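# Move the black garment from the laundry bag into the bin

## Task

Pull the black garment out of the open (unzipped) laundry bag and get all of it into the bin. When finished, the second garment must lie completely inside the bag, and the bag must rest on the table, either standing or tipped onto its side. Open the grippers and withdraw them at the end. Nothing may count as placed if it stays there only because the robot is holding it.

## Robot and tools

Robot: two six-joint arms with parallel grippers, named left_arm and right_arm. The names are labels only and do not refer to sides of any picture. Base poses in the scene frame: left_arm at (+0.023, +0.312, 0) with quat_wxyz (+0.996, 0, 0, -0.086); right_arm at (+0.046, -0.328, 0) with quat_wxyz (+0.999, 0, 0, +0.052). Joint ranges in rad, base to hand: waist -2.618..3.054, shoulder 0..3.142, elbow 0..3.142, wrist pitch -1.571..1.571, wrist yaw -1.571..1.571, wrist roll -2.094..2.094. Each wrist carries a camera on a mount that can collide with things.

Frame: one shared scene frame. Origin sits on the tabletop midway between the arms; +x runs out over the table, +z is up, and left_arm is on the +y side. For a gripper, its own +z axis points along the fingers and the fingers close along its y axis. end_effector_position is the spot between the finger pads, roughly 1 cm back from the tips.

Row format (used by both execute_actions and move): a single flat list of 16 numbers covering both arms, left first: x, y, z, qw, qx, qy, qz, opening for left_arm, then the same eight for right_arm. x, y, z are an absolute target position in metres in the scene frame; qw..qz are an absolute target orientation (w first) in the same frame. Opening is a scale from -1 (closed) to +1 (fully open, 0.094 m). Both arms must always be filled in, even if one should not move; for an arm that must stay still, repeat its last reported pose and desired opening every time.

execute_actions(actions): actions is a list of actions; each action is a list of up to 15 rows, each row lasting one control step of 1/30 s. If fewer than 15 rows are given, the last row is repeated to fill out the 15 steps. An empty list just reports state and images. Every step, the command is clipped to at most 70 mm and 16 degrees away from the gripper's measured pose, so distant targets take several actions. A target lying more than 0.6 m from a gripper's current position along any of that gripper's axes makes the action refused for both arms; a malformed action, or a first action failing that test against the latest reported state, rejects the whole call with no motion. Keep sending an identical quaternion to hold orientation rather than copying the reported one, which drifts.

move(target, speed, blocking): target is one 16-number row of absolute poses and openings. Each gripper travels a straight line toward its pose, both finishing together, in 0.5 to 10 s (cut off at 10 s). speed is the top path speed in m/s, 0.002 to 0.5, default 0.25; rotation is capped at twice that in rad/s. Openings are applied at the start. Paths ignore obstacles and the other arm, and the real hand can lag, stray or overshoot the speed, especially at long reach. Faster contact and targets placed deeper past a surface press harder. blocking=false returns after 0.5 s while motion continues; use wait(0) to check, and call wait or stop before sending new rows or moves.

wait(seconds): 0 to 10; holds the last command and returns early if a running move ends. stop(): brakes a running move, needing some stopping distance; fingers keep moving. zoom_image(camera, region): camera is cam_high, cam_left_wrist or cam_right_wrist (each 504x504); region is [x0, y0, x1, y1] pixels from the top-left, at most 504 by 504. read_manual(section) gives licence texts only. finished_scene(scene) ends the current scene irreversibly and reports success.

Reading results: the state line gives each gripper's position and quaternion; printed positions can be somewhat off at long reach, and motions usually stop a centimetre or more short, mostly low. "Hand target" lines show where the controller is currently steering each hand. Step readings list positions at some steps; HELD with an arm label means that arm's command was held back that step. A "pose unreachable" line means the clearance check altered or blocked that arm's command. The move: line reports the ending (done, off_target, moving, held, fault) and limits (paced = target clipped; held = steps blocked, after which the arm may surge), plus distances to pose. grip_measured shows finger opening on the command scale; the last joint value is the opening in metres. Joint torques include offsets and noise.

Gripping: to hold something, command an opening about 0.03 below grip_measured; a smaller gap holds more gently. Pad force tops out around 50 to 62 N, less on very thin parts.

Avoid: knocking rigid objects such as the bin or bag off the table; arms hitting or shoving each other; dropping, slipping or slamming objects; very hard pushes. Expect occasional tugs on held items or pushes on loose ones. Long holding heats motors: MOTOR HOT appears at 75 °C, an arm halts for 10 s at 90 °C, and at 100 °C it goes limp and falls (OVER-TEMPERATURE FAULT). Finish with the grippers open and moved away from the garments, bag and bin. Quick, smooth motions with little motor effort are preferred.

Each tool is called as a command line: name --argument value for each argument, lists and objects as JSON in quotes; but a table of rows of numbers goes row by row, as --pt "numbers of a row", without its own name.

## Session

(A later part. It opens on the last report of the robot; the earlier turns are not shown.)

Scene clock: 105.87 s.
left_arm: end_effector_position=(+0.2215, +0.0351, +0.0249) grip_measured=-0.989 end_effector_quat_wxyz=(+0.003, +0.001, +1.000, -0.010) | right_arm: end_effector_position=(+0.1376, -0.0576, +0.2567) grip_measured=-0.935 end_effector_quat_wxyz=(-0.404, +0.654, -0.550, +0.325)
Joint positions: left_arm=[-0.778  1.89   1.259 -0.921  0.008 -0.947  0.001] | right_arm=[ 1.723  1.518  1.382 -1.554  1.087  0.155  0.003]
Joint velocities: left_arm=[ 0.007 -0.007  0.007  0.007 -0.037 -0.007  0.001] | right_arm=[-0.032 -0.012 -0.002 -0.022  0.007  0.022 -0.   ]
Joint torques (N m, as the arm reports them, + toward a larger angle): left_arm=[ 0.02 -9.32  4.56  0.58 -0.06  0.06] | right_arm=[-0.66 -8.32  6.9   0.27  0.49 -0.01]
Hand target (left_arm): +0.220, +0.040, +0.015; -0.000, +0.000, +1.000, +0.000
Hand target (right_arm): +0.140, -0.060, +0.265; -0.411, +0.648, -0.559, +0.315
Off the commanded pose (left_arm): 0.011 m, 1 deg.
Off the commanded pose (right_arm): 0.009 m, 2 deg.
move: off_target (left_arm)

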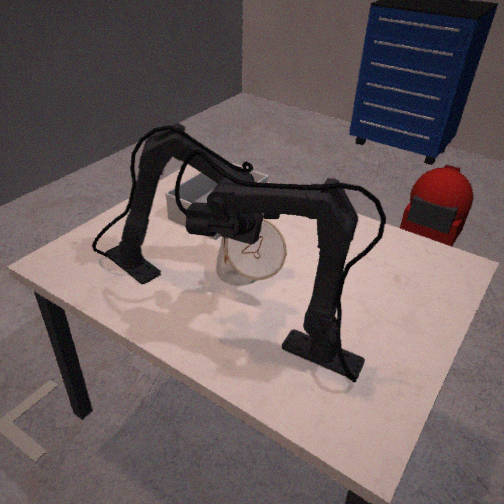

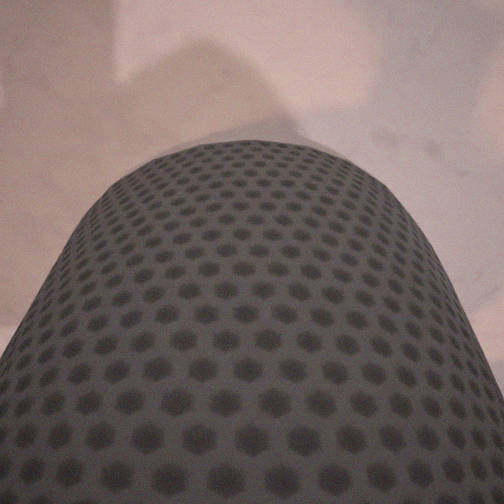

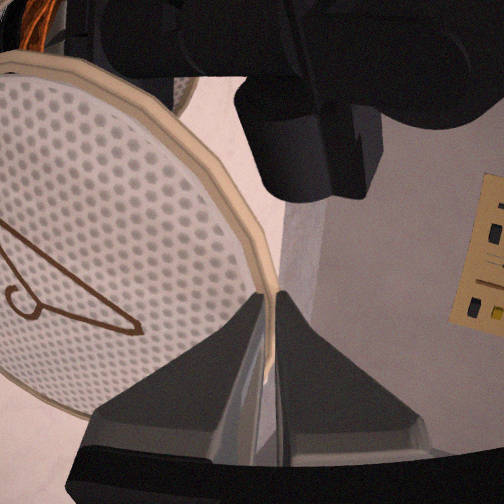

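move --target '[0.22,0.0,0.075,0,0,0.985,-0.174,-0.2, 0.14,-0.06,0.265,0.41,-0.647,0.559,-0.315,-1]' --speed 0.1

move --target '[0.22,-0.015,0.015,0,0,0.985,-0.174,-0.2, 0.14,-0.06,0.265,0.41,-0.647,0.559,-0.315,-1]' --speed 0.06

move --target '[0.22,-0.005,0.012,0,0,0.985,-0.174,-1, 0.14,-0.06,0.265,0.41,-0.647,0.559,-0.315,-1]'

Scene clock: 114.40 s.
left_arm: end_effector_position=(+0.2183, -0.0018, +0.0697) grip_measured=-0.203 end_effector_quat_wxyz=(-0.006, -0.000, +0.987, -0.163) | right_arm: end_effector_position=(+0.1375, -0.0577, +0.2564) grip_measured=-0.935 end_effector_quat_wxyz=(-0.404, +0.655, -0.550, +0.325)
Joint positions: left_arm=[-0.748  1.74   1.208 -0.782  0.205 -0.947  0.037] | right_arm=[ 1.723  1.518  1.382 -1.554  1.086  0.154  0.003]
Joint velocities: left_arm=[-0.027 -0.017 -0.002 -0.007  0.037 -0.037 -0.001] | right_arm=[-0.017  0.012  0.007 -0.081 -0.066 -0.007 -0.   ]
Joint torques (N m, as the arm reports them, + toward a larger angle): left_arm=[  0.8  -11.5    5.72   1.03   0.2    0.12] | right_arm=[-0.66 -8.33  6.9   0.27  0.51  0.  ]
Hand target (left_arm): +0.220, -0.001, +0.074; +0.000, +0.000, +0.985, -0.174
Hand target (right_arm): +0.140, -0.060, +0.265; -0.411, +0.648, -0.559, +0.315
Off the commanded pose (left_arm): 0.006 m, 1 deg.
Off the commanded pose (right_arm): 0.009 m, 2 deg.
move: done

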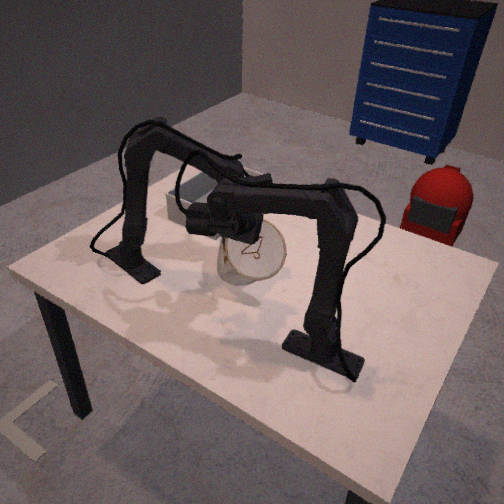

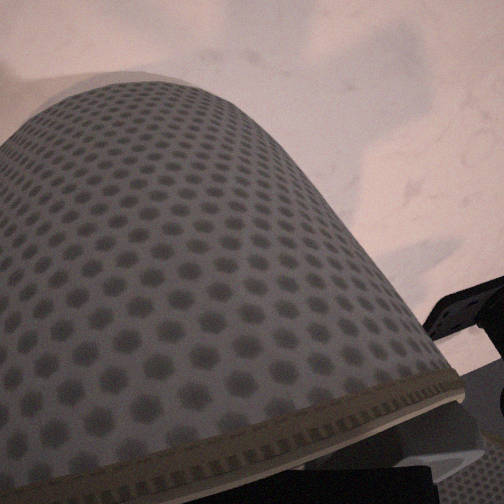

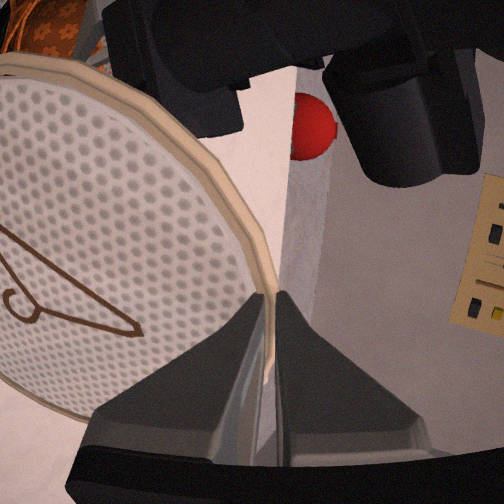

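Scene clock: 115.77 s.
left_arm: end_effector_position=(+0.2254, -0.0164, +0.0304) grip_measured=-0.203 end_effector_quat_wxyz=(+0.007, +0.000, +0.983, -0.185) | right_arm: end_effector_position=(+0.1374, -0.0577, +0.2564) grip_measured=-0.935 end_effector_quat_wxyz=(-0.403, +0.655, -0.550, +0.325)
Joint positions: left_arm=[-0.755  1.813  1.115 -0.562  0.208 -0.96   0.037] | right_arm=[ 1.723  1.518  1.382 -1.554  1.085  0.153  0.003]
Joint velocities: left_arm=[-0.017 -0.012  0.007 -0.037  0.051  0.007  0.001] | right_arm=[ 0.002 -0.002  0.012 -0.037  0.022 -0.022  0.001]
Joint torques (N m, as the arm reports them, + toward a larger angle): left_arm=[-0.79 -7.76  4.59  1.26  0.09 -0.07] | right_arm=[-0.65 -8.34  6.9   0.27  0.51  0.  ]
Hand target (left_arm): +0.219, -0.014, +0.016; -0.000, +0.000, +0.985, -0.174
Hand target (right_arm): +0.140, -0.060, +0.265; -0.411, +0.648, -0.559, +0.315
Off the commanded pose (left_arm): 0.016 m, 2 deg.
Off the commanded pose (right_arm): 0.009 m, 2 deg.
move: off_target (left_arm)

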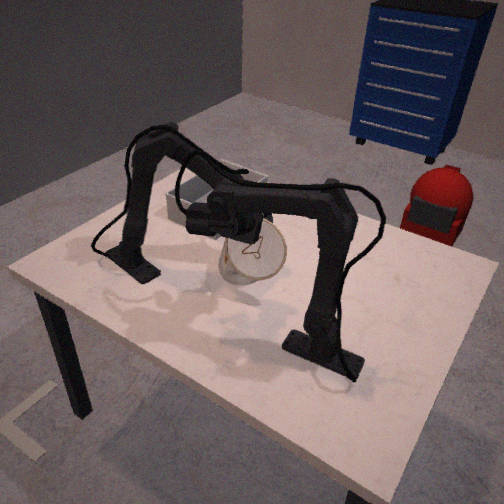

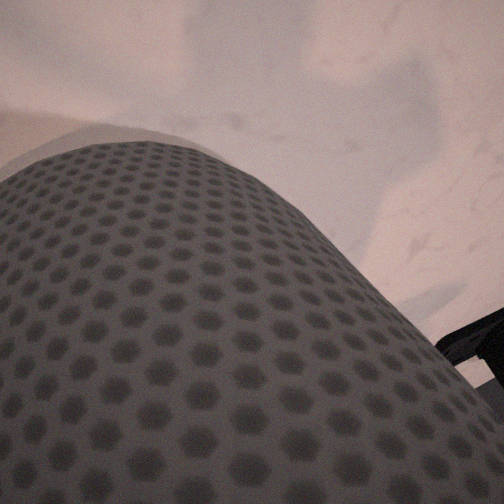

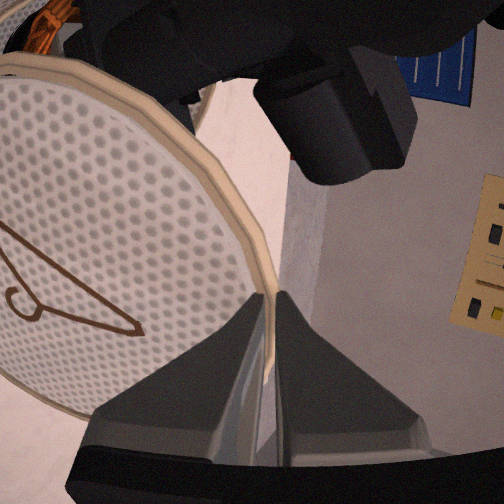

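Scene clock: 116.47 s.
left_arm: end_effector_position=(+0.2245, -0.0152, +0.0237) grip_measured=-0.989 end_effector_quat_wxyz=(+0.010, +0.001, +0.982, -0.189) | right_arm: end_effector_position=(+0.1374, -0.0577, +0.2564) grip_measured=-0.935 end_effector_quat_wxyz=(-0.403, +0.655, -0.550, +0.325)
Joint positions: left_arm=[-0.755  1.813  1.082 -0.519  0.208 -0.96   0.001] | right_arm=[ 1.723  1.518  1.382 -1.554  1.085  0.153  0.003]
Joint velocities: left_arm=[ 0.002 -0.007 -0.012 -0.022  0.022  0.007 -0.001] | right_arm=[ 0.007  0.002  0.012  0.022 -0.007 -0.007 -0.   ]
Joint torques (N m, as the arm reports them, + toward a larger angle): left_arm=[ 0.47 -9.09  4.43  0.97  0.2   0.12] | right_arm=[-0.66 -8.33  6.89  0.27  0.51  0.01]
Hand target (left_arm): +0.220, -0.005, +0.013; -0.000, -0.000, +0.985, -0.174
Hand target (right_arm): +0.140, -0.060, +0.265; -0.411, +0.648, -0.559, +0.315
Off the commanded pose (left_arm): 0.016 m, 2 deg.
Off the commanded pose (right_arm): 0.009 m, 2 deg.
move: off_target (left_arm)

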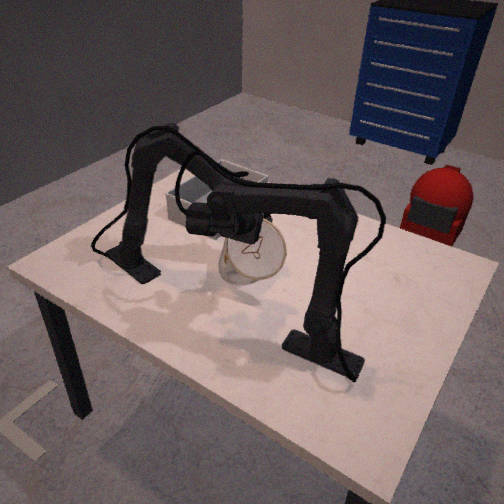

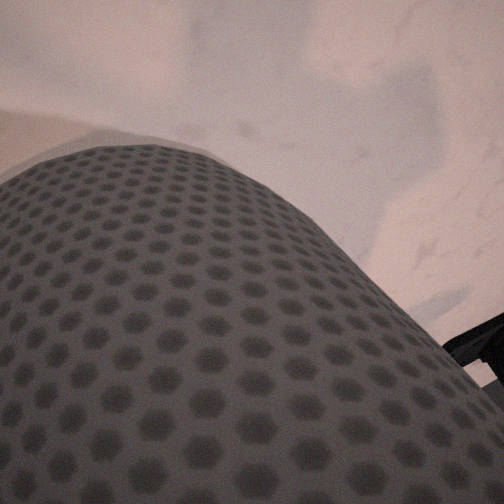

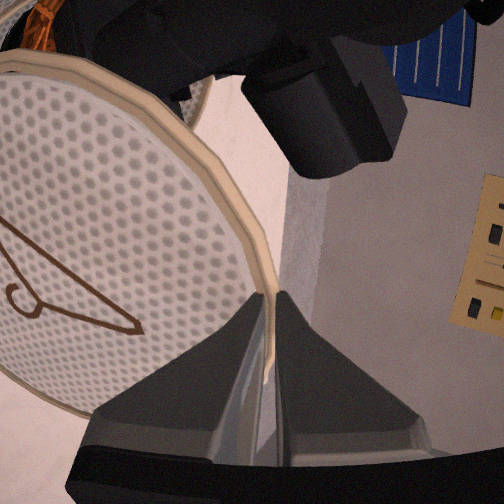

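move --target '[0.2,0.03,0.14,0,0,1,0,-0.4, 0.13,-0.08,0.255,0.41,-0.647,0.559,-0.315,-1]' --speed 0.1

Scene clock: 121.83 s.
left_arm: end_effector_position=(+0.2003, +0.0306, +0.1352) grip_measured=-0.403 end_effector_quat_wxyz=(-0.007, +0.001, +1.000, -0.002) | right_arm: end_effector_position=(+0.1314, -0.0748, +0.2520) grip_measured=-0.935 end_effector_quat_wxyz=(-0.413, +0.655, -0.554, +0.305)
Joint positions: left_arm=[-0.834  1.807  1.601 -1.368  0.015 -1.004  0.028] | right_arm=[ 1.766  1.439  1.3   -1.554  1.075  0.204  0.003]
Joint velocities: left_arm=[-0.012  0.002 -0.007  0.037 -0.007  0.007  0.   ] | right_arm=[ 0.007 -0.002 -0.002 -0.037  0.095  0.022 -0.   ]
Joint torques (N m, as the arm reports them, + toward a larger angle): left_arm=[-0.56 -9.23  9.51  0.14 -0.1  -0.01] | right_arm=[ 0.68 -7.55  4.63  0.19  0.51  0.08]
Hand target (left_arm): +0.201, +0.029, +0.140; +0.000, -0.000, +1.000, -0.000
Hand target (right_arm): +0.131, -0.080, +0.254; -0.417, +0.655, -0.554, +0.302
Off the commanded pose (left_arm): 0.005 m, 1 deg.
Off the commanded pose (right_arm): 0.006 m, 2 deg.
joint sent to its limit (right arm) — the command would take joint 4 (wrist pitch) past its lower limit, so that joint was sent only as far as its limit.
move: done

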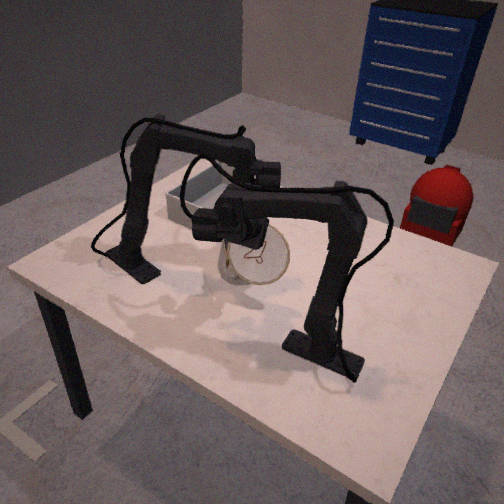

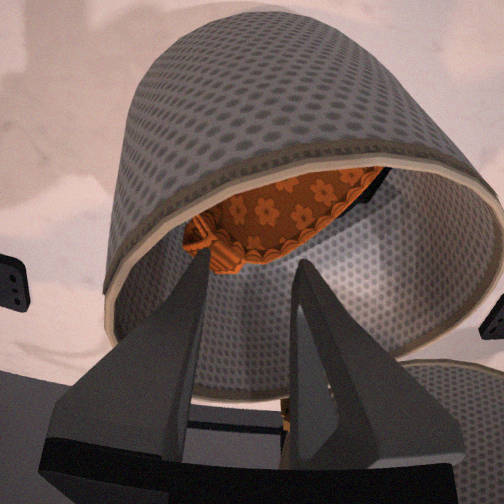

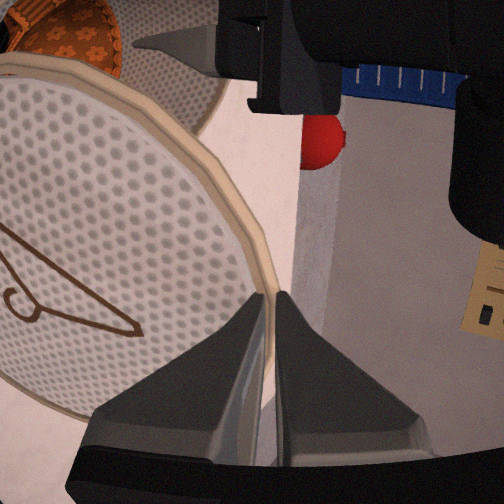

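move --target '[0.185,0.005,0.1,0,0.383,0.924,0,-0.3, 0.13,-0.08,0.255,0.41,-0.647,0.559,-0.315,-1]' --speed 0.15

Scene clock: 130.30 s.
left_arm: end_effector_position=(+0.1853, +0.0060, +0.1056) grip_measured=-0.303 end_effector_quat_wxyz=(-0.002, +0.373, +0.928, -0.005) | right_arm: end_effector_position=(+0.1313, -0.0749, +0.2518) grip_measured=-0.935 end_effector_quat_wxyz=(-0.413, +0.655, -0.555, +0.304)
Joint positions: left_arm=[-0.91   1.855  1.544 -1.255  0.01  -0.318  0.033] | right_arm=[ 1.766  1.439  1.3   -1.554  1.073  0.206  0.003]
Joint velocities: left_arm=[ 0.002 -0.017  0.002  0.007 -0.007  0.051 -0.001] | right_arm=[-0.007  0.002  0.007  0.007  0.007 -0.11   0.001]
Joint torques (N m, as the arm reports them, + toward a larger angle): left_arm=[-0.51 -9.69  5.7   0.48 -0.09  0.14] | right_arm=[ 0.78 -7.57  4.62  0.2   0.54  0.07]
Hand target (left_arm): +0.185, +0.006, +0.100; -0.000, +0.383, +0.924, +0.001
Hand target (right_arm): +0.131, -0.080, +0.255; -0.417, +0.655, -0.553, +0.301
Off the commanded pose (left_arm): 0.006 m, 1 deg.
Off the commanded pose (right_arm): 0.006 m, 2 deg.
joint sent to its limit (right arm) — the command would take joint 4 (wrist pitch) past its lower limit, so that joint was sent only as far as its limit.
move: done

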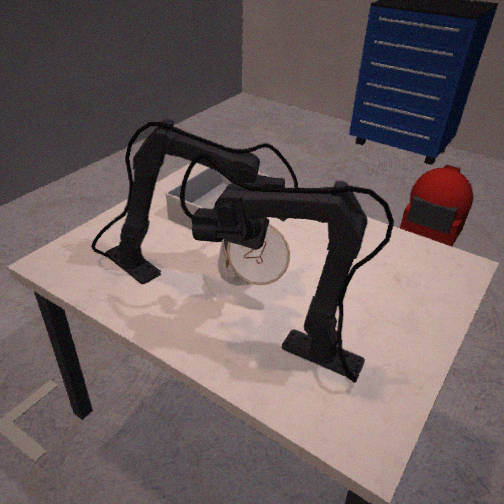

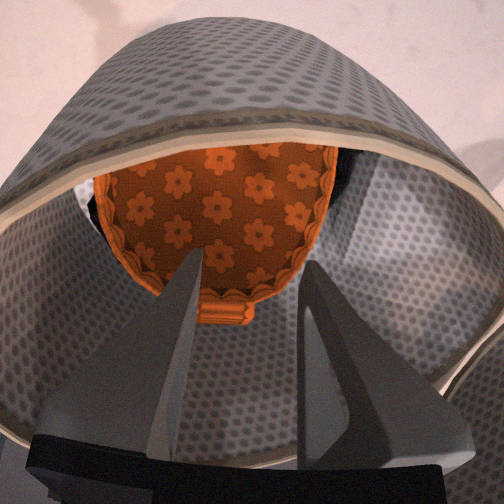

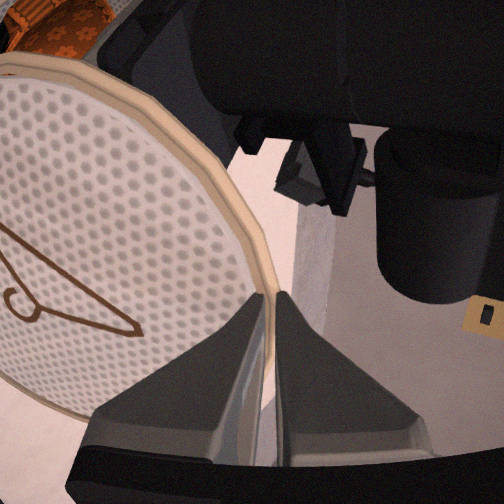

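move --target '[0.168,-0.012,0.08,-0.05,0.38,0.916,-0.12,-0.3, 0.13,-0.08,0.255,0.41,-0.647,0.559,-0.315,-1]' --speed 0.08

move --target '[0.163,-0.017,0.02,-0.05,0.38,0.916,-0.12,-0.3, 0.13,-0.08,0.255,0.41,-0.647,0.559,-0.315,-1]' --speed 0.05

move --target '[0.163,-0.017,0.02,-0.05,0.38,0.916,-0.12,-1, 0.13,-0.08,0.255,0.41,-0.647,0.559,-0.315,-1]'

Scene clock: 138.77 s.
left_arm: end_effector_position=(+0.1664, -0.0113, +0.0772) grip_measured=-0.303 end_effector_quat_wxyz=(-0.056, +0.377, +0.918, -0.109) | right_arm: end_effector_position=(+0.1312, -0.0749, +0.2516) grip_measured=-0.935 end_effector_quat_wxyz=(-0.413, +0.655, -0.556, +0.304)
Joint positions: left_arm=[-0.865  1.855  1.409 -1.08   0.242 -0.262  0.033] | right_arm=[ 1.766  1.439  1.3   -1.554  1.072  0.208  0.003]
Joint velocities: left_arm=[-0.007  0.002 -0.012 -0.081 -0.007 -0.037  0.   ] | right_arm=[-0.012 -0.012  0.012 -0.007  0.037  0.007 -0.   ]
Joint torques (N m, as the arm reports them, + toward a larger angle): left_arm=[  0.78 -11.73   5.3    0.61   0.28   0.14] | right_arm=[ 0.78 -7.57  4.62  0.2   0.55  0.05]
Hand target (left_arm): +0.168, -0.012, +0.080; -0.050, +0.380, +0.916, -0.120
Hand target (right_arm): +0.131, -0.080, +0.254; -0.417, +0.655, -0.553, +0.301
Off the commanded pose (left_arm): 0.003 m, 1 deg.
Off the commanded pose (right_arm): 0.006 m, 2 deg.
joint sent to its limit (right arm) — the command would take joint 4 (wrist pitch) past its lower limit, so that joint was sent only as far as its limit.
move: done

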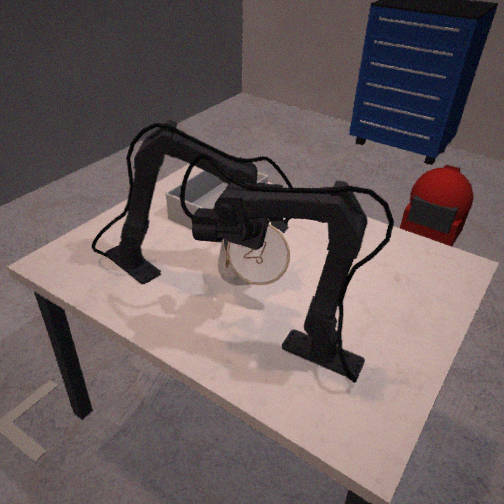

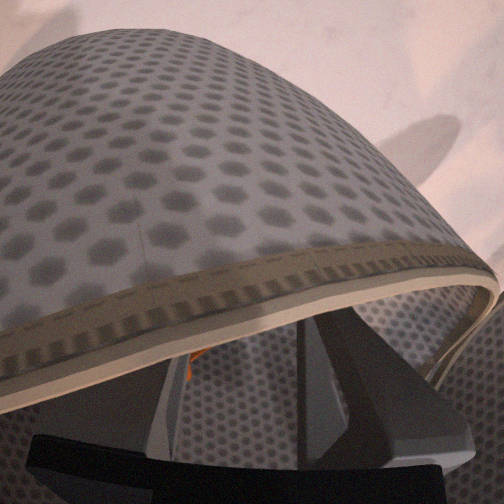

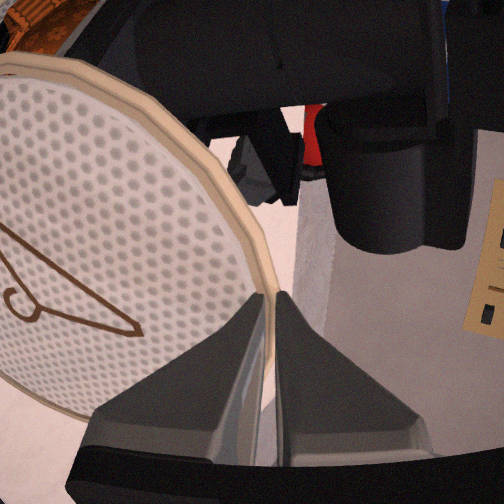

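Scene clock: 140.37 s.
left_arm: end_effector_position=(+0.1688, -0.0162, +0.0292) grip_measured=-0.303 end_effector_quat_wxyz=(-0.042, +0.379, +0.917, -0.121) | right_arm: end_effector_position=(+0.1311, -0.0750, +0.2515) grip_measured=-0.935 end_effector_quat_wxyz=(-0.413, +0.655, -0.556, +0.303)
Joint positions: left_arm=[-0.865  1.897  1.262 -0.855  0.244 -0.263  0.033] | right_arm=[ 1.766  1.439  1.3   -1.554  1.072  0.209  0.003]
Joint velocities: left_arm=[-0.017 -0.012 -0.002 -0.037 -0.007  0.081 -0.   ] | right_arm=[-0.012 -0.002 -0.002 -0.066 -0.022 -0.066 -0.   ]
Joint torques (N m, as the arm reports them, + toward a larger angle): left_arm=[-0.84 -9.11  4.79  0.7   0.28 -0.08] | right_arm=[ 0.77 -7.57  4.62  0.19  0.56  0.04]
Hand target (left_arm): +0.163, -0.016, +0.020; -0.050, +0.380, +0.916, -0.120
Hand target (right_arm): +0.131, -0.080, +0.254; -0.417, +0.655, -0.553, +0.301
Off the commanded pose (left_arm): 0.011 m, 1 deg.
Off the commanded pose (right_arm): 0.006 m, 2 deg.
joint sent to its limit (right arm) — the command would take joint 4 (wrist pitch) past its lower limit, so that joint was sent only as far as its limit.
move: off_target (left_arm)

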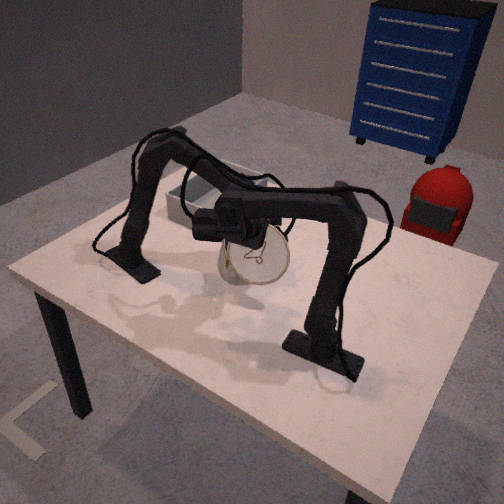

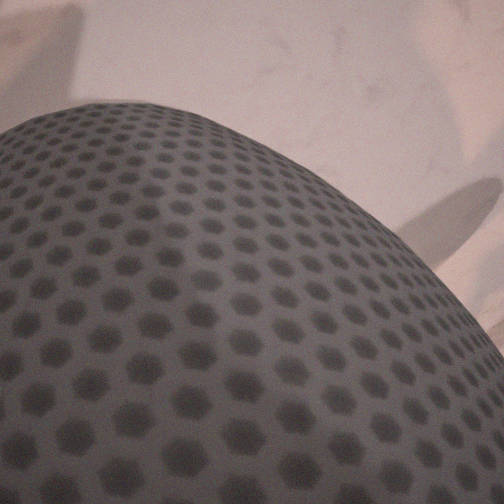

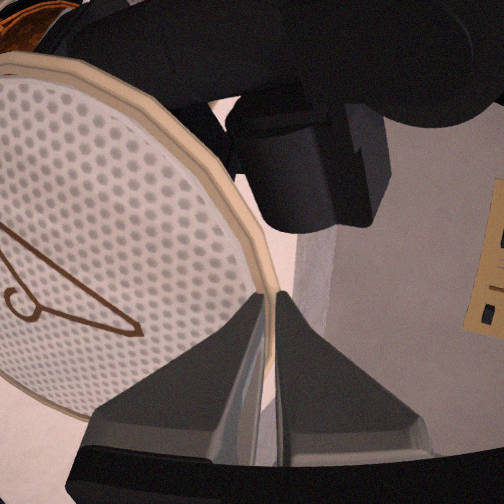

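Scene clock: 141.07 s.
left_arm: end_effector_position=(+0.1692, -0.0169, +0.0293) grip_measured=-0.989 end_effector_quat_wxyz=(-0.040, +0.379, +0.916, -0.122) | right_arm: end_effector_position=(+0.1311, -0.0750, +0.2514) grip_measured=-0.935 end_effector_quat_wxyz=(-0.413, +0.655, -0.556, +0.303)
Joint positions: left_arm=[-0.865  1.897  1.262 -0.851  0.244 -0.263  0.001] | right_arm=[ 1.766  1.439  1.3   -1.554  1.071  0.209  0.003]
Joint velocities: left_arm=[-0.007 -0.002 -0.027 -0.022  0.022 -0.037  0.   ] | right_arm=[-0.017 -0.017  0.002  0.022 -0.066 -0.007  0.001]
Joint torques (N m, as the arm reports them, + toward a larger angle): left_arm=[-0.56 -8.97  4.97  0.67  0.24 -0.11] | right_arm=[ 0.77 -7.57  4.62  0.19  0.57  0.04]
Hand target (left_arm): +0.163, -0.017, +0.020; -0.050, +0.380, +0.916, -0.120
Hand target (right_arm): +0.131, -0.080, +0.254; -0.417, +0.655, -0.553, +0.301
Off the commanded pose (left_arm): 0.011 m, 1 deg.
Off the commanded pose (right_arm): 0.006 m, 2 deg.
joint sent to its limit (right arm) — the command would take joint 4 (wrist pitch) past its lower limit, so that joint was sent only as far as its limit.
move: off_target (left_arm)

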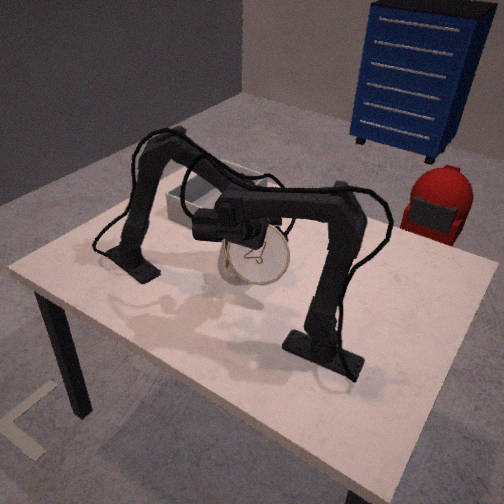

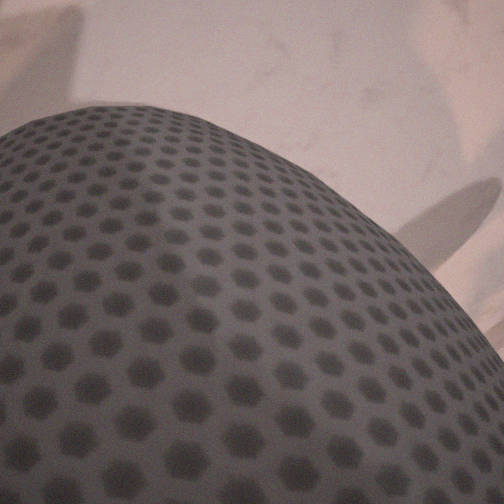

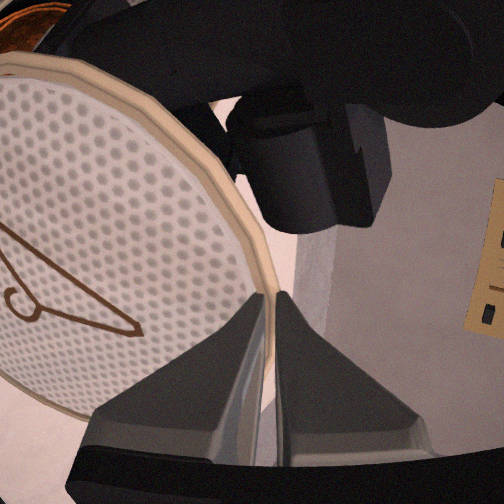

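move --target '[0.16,0.04,0.095,0,0.383,0.924,0,-0.1, 0.13,-0.08,0.255,0.41,-0.647,0.559,-0.315,-1]' --speed 0.08

Scene clock: 146.47 s.
left_arm: end_effector_position=(+0.1586, +0.0442, +0.0813) grip_measured=-0.103 end_effector_quat_wxyz=(-0.018, +0.384, +0.923, +0.007) | right_arm: end_effector_position=(+0.1310, -0.0750, +0.2513) grip_measured=-0.935 end_effector_quat_wxyz=(-0.412, +0.654, -0.557, +0.303)
Joint positions: left_arm=[-0.928  1.732  1.293 -1.169  0.012 -0.312  0.042] | right_arm=[ 1.766  1.439  1.3   -1.554  1.07   0.211  0.003]
Joint velocities: left_arm=[ 0.007  0.002  0.007 -0.037 -0.022 -0.037  0.   ] | right_arm=[-0.017 -0.007  0.007  0.037 -0.007 -0.037 -0.   ]
Joint torques (N m, as the arm reports them, + toward a larger angle): left_arm=[ -0.52 -10.58   9.52   0.07  -0.07  -0.09] | right_arm=[ 0.78 -7.57  4.62  0.19  0.58  0.02]
Hand target (left_arm): +0.161, +0.040, +0.095; -0.000, +0.383, +0.924, +0.000
Hand target (right_arm): +0.131, -0.080, +0.254; -0.417, +0.655, -0.553, +0.301
Off the commanded pose (left_arm): 0.014 m, 2 deg.
Off the commanded pose (right_arm): 0.006 m, 2 deg.
joint sent to its limit (right arm) — the command would take joint 4 (wrist pitch) past its lower limit, so that joint was sent only as far as its limit.
move: off_target (left_arm)

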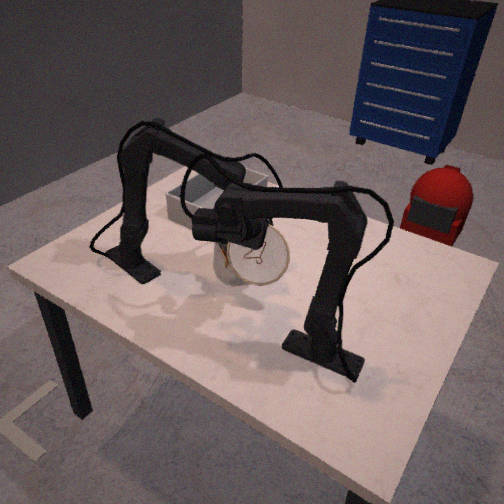

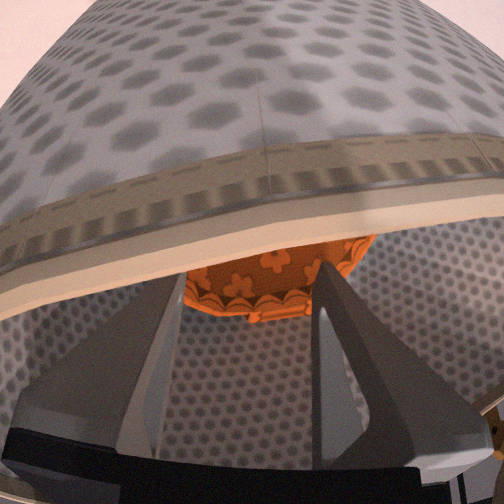

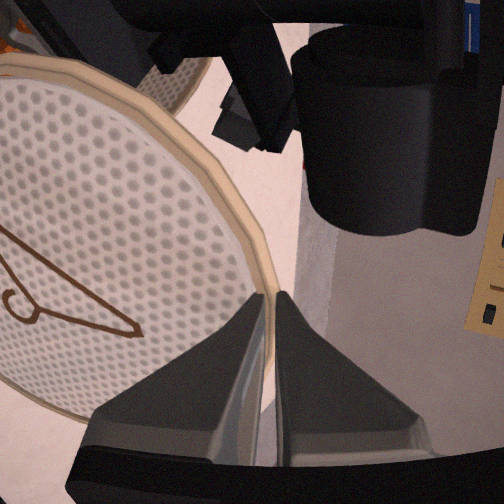

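move --target '[0.2,0.06,0.2,0,0.383,0.924,0,-0.1, 0.13,-0.08,0.255,0.41,-0.647,0.559,-0.315,-1]' --speed 0.12

move --target '[0.3,0.13,0.22,0,0.383,0.924,0,-0.1, 0.17,-0.1,0.35,0.41,-0.647,0.559,-0.315,-1]' --speed 0.08

Scene clock: 164.80 s.
left_arm: end_effector_position=(+0.1976, +0.0562, +0.1888) grip_measured=-0.103 end_effector_quat_wxyz=(+0.001, +0.381, +0.925, -0.007) | right_arm: end_effector_position=(+0.1309, -0.0751, +0.2511) grip_measured=-0.935 end_effector_quat_wxyz=(-0.412, +0.654, -0.557, +0.302)
Joint positions: left_arm=[-0.799  1.732  1.723 -1.554  0.011 -0.19   0.042] | right_arm=[ 1.766  1.439  1.3   -1.554  1.069  0.212  0.003]
Joint velocities: left_arm=[ 0.007 -0.007 -0.017 -0.037  0.066  0.051  0.   ] | right_arm=[-0.002 -0.007  0.012  0.022  0.051 -0.022 -0.   ]
Joint torques (N m, as the arm reports them, + toward a larger angle): left_arm=[  0.55 -10.09   9.14   0.14  -0.05   0.13] | right_arm=[ 0.77 -7.58  4.62  0.19  0.59  0.02]
Hand target (left_arm): +0.201, +0.058, +0.199; +0.014, +0.383, +0.924, -0.010
Hand target (right_arm): +0.131, -0.080, +0.254; -0.417, +0.655, -0.554, +0.301
Off the commanded pose (left_arm): 0.012 m, 1 deg.
Off the commanded pose (right_arm): 0.006 m, 2 deg.
joint sent to its limit (left arm) — the command would take joint 4 (wrist pitch) past its lower limit, so that joint was sent only as far as its limit.
joint sent to its limit (right arm) — the command would take joint 4 (wrist pitch) past its lower limit, so that joint was sent only as far as its limit.
move: off_target (left_arm)

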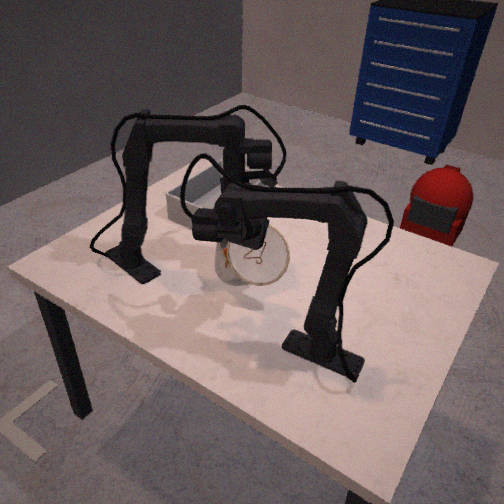

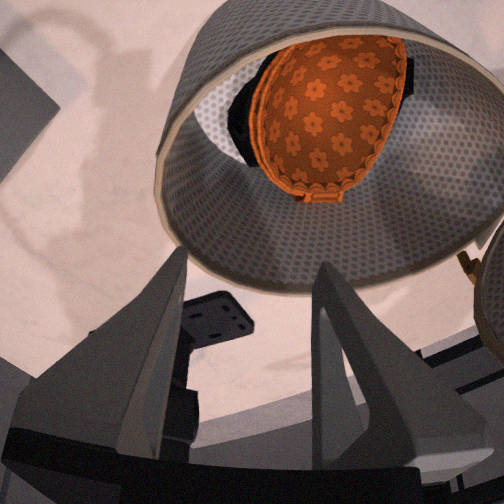

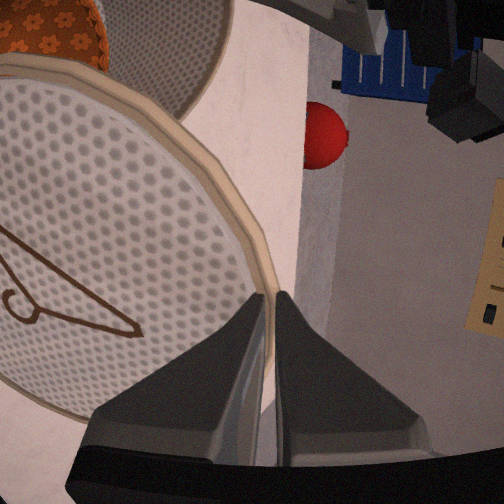

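Scene clock: 166.87 s.
left_arm: end_effector_position=(+0.2971, +0.1287, +0.2139) grip_measured=-0.103 end_effector_quat_wxyz=(+0.051, +0.378, +0.924, -0.016) | right_arm: end_effector_position=(+0.1673, -0.0956, +0.3343) grip_measured=-0.935 end_effector_quat_wxyz=(-0.419, +0.673, -0.530, +0.300)
Joint positions: left_arm=[-0.417  1.743  1.835 -1.558  0.01   0.188  0.042] | right_arm=[ 1.621  1.301  1.526 -1.56   1.067 -0.222  0.003]
Joint velocities: left_arm=[-0.007 -0.002 -0.007  0.022  0.007  0.095  0.001] | right_arm=[ 0.002  0.002  0.012 -0.022  0.007 -0.037  0.   ]
Joint torques (N m, as the arm reports them, + toward a larger angle): left_arm=[ 0.22 -8.19  9.09  0.47 -0.01  0.14] | right_arm=[-0.66 -5.64  8.45  0.78  0.72  0.03]
Hand target (left_arm): +0.301, +0.129, +0.219; +0.057, +0.382, +0.922, -0.014
Hand target (right_arm): +0.171, -0.101, +0.350; -0.437, +0.657, -0.540, +0.293
Off the commanded pose (left_arm): 0.007 m, 6 deg.
Off the commanded pose (right_arm): 0.017 m, 5 deg.
joint sent to its limit (left arm) — the command would take joint 4 (wrist pitch) past its lower limit, so that joint was sent only as far as its limit.
joint sent to its limit (right arm) — the command would take joint 4 (wrist pitch) past its lower limit, so that joint was sent only as far as its limit.
move: off_target (left_arm, right_arm)

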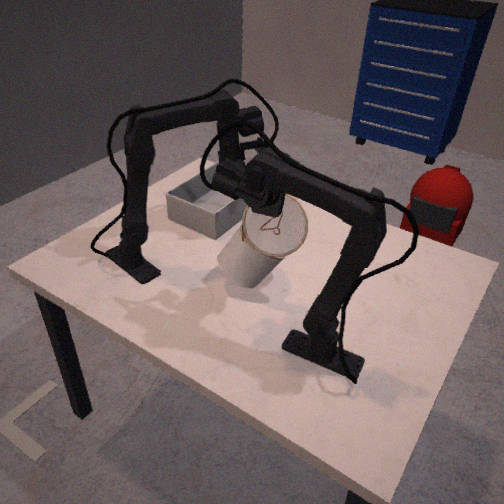

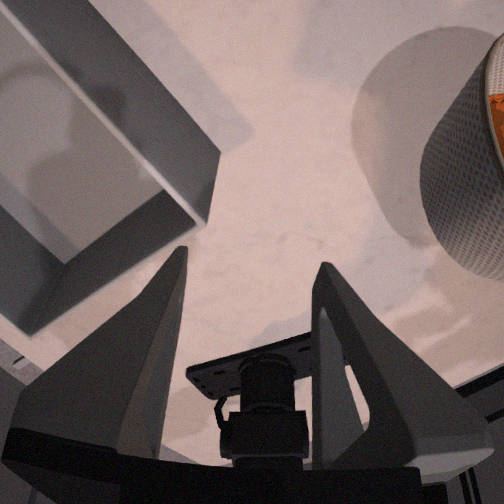

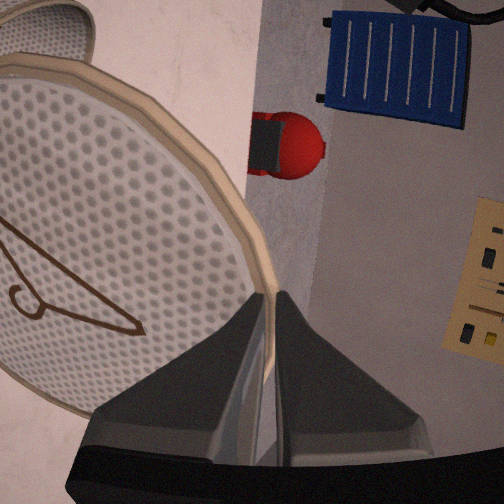

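move --target '[0.3,0.0,0.21,0,0.383,0.924,0,-0.1, 0.17,-0.1,0.33,0.42,-0.67,0.53,-0.3,-1]' --speed 0.1

Scene clock: 172.20 s.
left_arm: end_effector_position=(+0.2969, +0.0032, +0.2021) grip_measured=-0.103 end_effector_quat_wxyz=(+0.068, +0.387, +0.919, -0.034) | right_arm: end_effector_position=(+0.1664, -0.0957, +0.3243) grip_measured=-0.935 end_effector_quat_wxyz=(-0.406, +0.684, -0.521, +0.308)
Joint positions: left_arm=[-0.676  2.049  2.193 -1.563  0.002 -0.052  0.042] | right_arm=[ 1.621  1.301  1.492 -1.553  1.057 -0.237  0.003]
Joint velocities: left_arm=[-0.022  0.007  0.007 -0.066 -0.022  0.095 -0.001] | right_arm=[-0.007 -0.012  0.002 -0.022  0.007 -0.037  0.001]
Joint torques (N m, as the arm reports them, + toward a larger angle): left_arm=[ -0.29 -11.51   9.07   0.57  -0.08  -0.08] | right_arm=[-0.7  -6.6   4.76  1.    0.63  0.01]
Hand target (left_arm): +0.299, +0.000, +0.209; +0.079, +0.382, +0.920, -0.037
Hand target (right_arm): +0.170, -0.100, +0.330; -0.421, +0.671, -0.531, +0.301
Off the commanded pose (left_arm): 0.009 m, 9 deg.
Off the commanded pose (right_arm): 0.008 m, 3 deg.
joint sent to its limit (left arm) — the command would take joint 4 (wrist pitch) past its lower limit, so that joint was sent only as far as its limit.
move: off_target (left_arm, right_arm)

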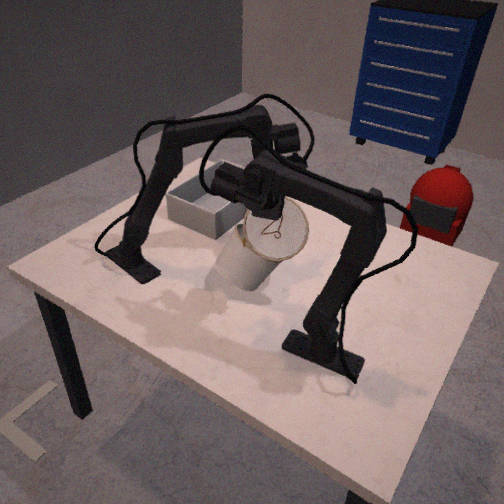

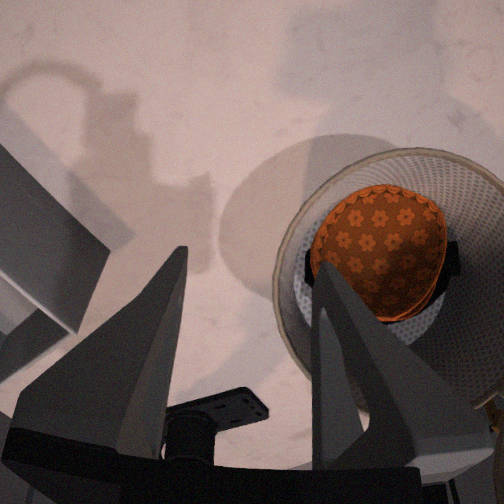

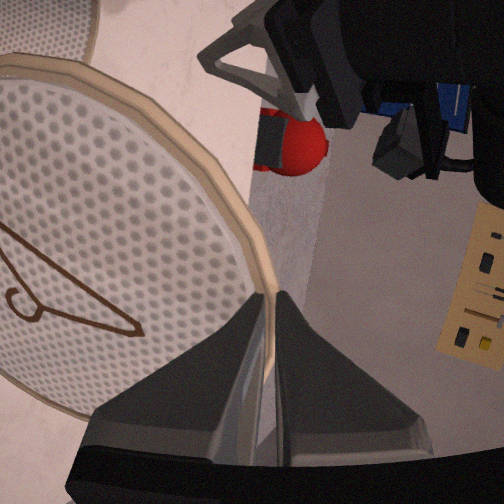

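move --target '[0.3,0.03,0.21,0,0.383,0.924,0,-1, 0.14,-0.09,0.285,0.42,-0.67,0.53,-0.3,-1]' --speed 0.06

move --target '[0.2,-0.03,0.2,0,0.383,0.924,0,-1, 0.14,-0.09,0.285,0.42,-0.67,0.53,-0.3,-1]' --speed 0.08

Scene clock: 180.47 s.
left_arm: end_effector_position=(+0.3020, +0.0236, +0.2036) grip_measured=-0.989 end_effector_quat_wxyz=(+0.064, +0.380, +0.922, -0.029) | right_arm: end_effector_position=(+0.1389, -0.0895, +0.2822) grip_measured=-0.935 end_effector_quat_wxyz=(-0.413, +0.679, -0.535, +0.286)
Joint positions: left_arm=[-0.633  2.008  2.14  -1.563  0.002 -0.023  0.001] | right_arm=[ 1.742  1.323  1.348 -1.557  1.052  0.016  0.003]
Joint velocities: left_arm=[-0.022 -0.012  0.007 -0.066  0.007 -0.022 -0.   ] | right_arm=[-0.017  0.007 -0.002  0.007  0.037  0.022  0.001]
Joint torques (N m, as the arm reports them, + toward a larger angle): left_arm=[  0.8  -14.15   5.1    0.5    0.09   0.15] | right_arm=[ 0.53 -3.99  4.92  0.46  0.82  0.12]
Hand target (left_arm): +0.300, +0.030, +0.210; +0.067, +0.381, +0.921, -0.030
Hand target (right_arm): +0.140, -0.090, +0.284; -0.421, +0.674, -0.530, +0.296
Off the commanded pose (left_arm): 0.009 m, 8 deg.
Off the commanded pose (right_arm): 0.003 m, 2 deg.
joint sent to its limit (left arm) — the command would take joint 4 (wrist pitch) past its lower limit, so that joint was sent only as far as its limit.
joint sent to its limit (right arm) — the command would take joint 4 (wrist pitch) past its lower limit, so that joint was sent only as far as its limit.
move: off_target (left_arm)

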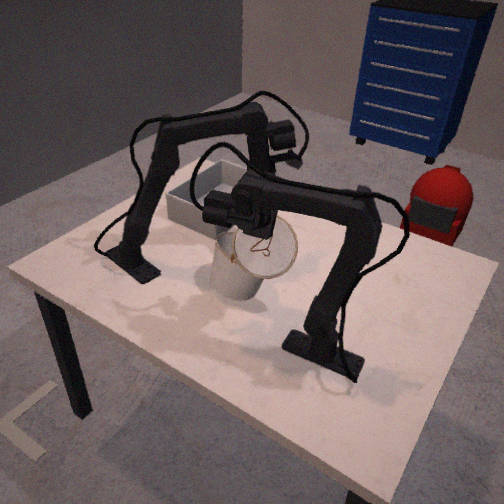

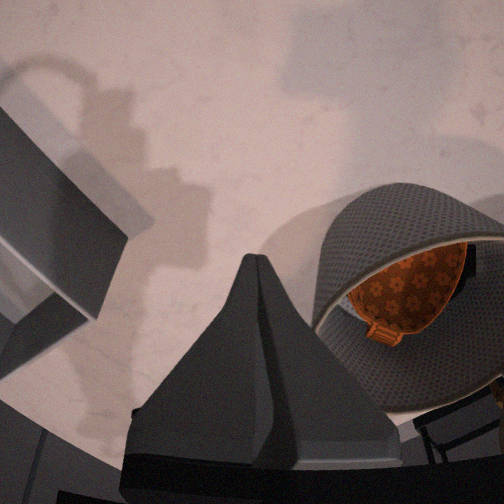

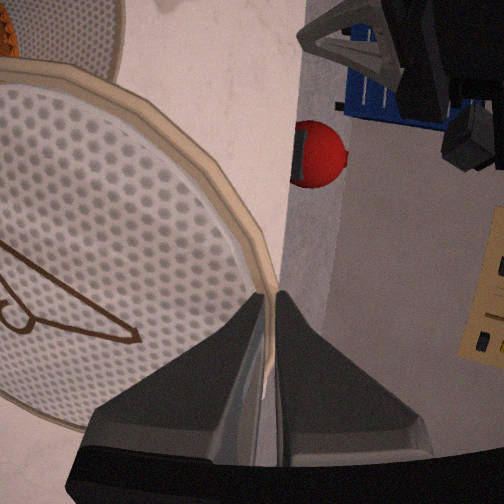

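Scene clock: 182.23 s.
left_arm: end_effector_position=(+0.2028, -0.0339, +0.1938) grip_measured=-0.989 end_effector_quat_wxyz=(+0.037, +0.388, +0.920, -0.030) | right_arm: end_effector_position=(+0.1390, -0.0894, +0.2825) grip_measured=-0.935 end_effector_quat_wxyz=(-0.414, +0.678, -0.536, +0.286)
Joint positions: left_arm=[-0.925  1.99   2.079 -1.563 -0.002 -0.298  0.001] | right_arm=[ 1.742  1.323  1.348 -1.557  1.054  0.019  0.003]
Joint velocities: left_arm=[-0.002 -0.012  0.012  0.051 -0.007 -0.037 -0.   ] | right_arm=[-0.002  0.002 -0.007 -0.007 -0.007  0.007 -0.001]
Joint torques (N m, as the arm reports them, + toward a larger angle): left_arm=[ -0.06 -13.87   5.53   0.45  -0.03  -0.04] | right_arm=[ 0.62 -4.01  4.81  0.46  0.85  0.11]
Hand target (left_arm): +0.200, -0.029, +0.199; +0.041, +0.383, +0.922, -0.032
Hand target (right_arm): +0.140, -0.090, +0.285; -0.423, +0.673, -0.529, +0.296
Off the commanded pose (left_arm): 0.008 m, 6 deg.
Off the commanded pose (right_arm): 0.003 m, 2 deg.
joint sent to its limit (left arm) — the command would take joint 4 (wrist pitch) past its lower limit, so that joint was sent only as far as its limit.
joint sent to its limit (right arm) — the command would take joint 4 (wrist pitch) past its lower limit, so that joint was sent only as far as its limit.
move: off_target (left_arm)

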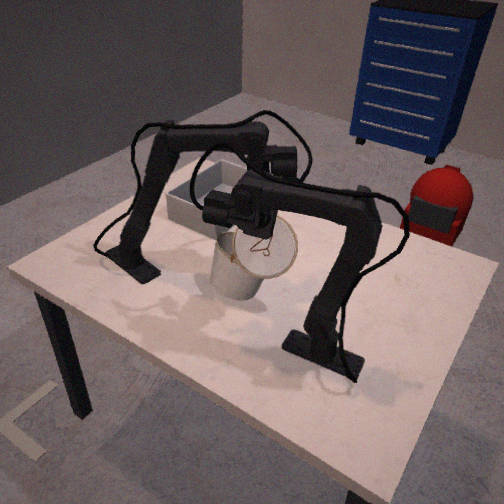

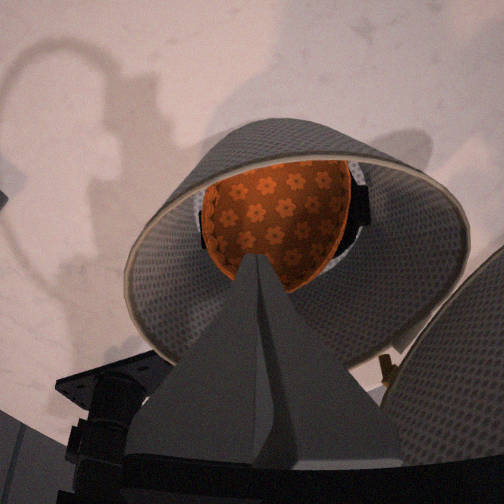

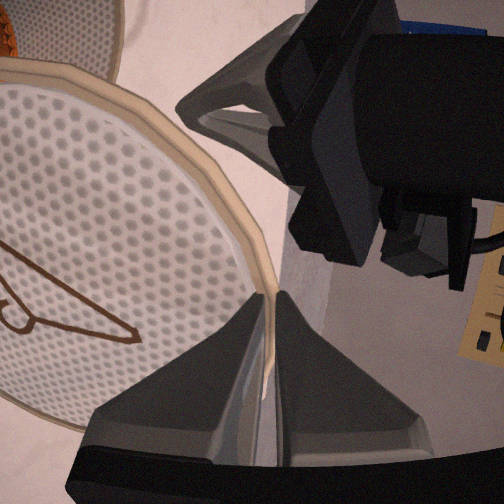

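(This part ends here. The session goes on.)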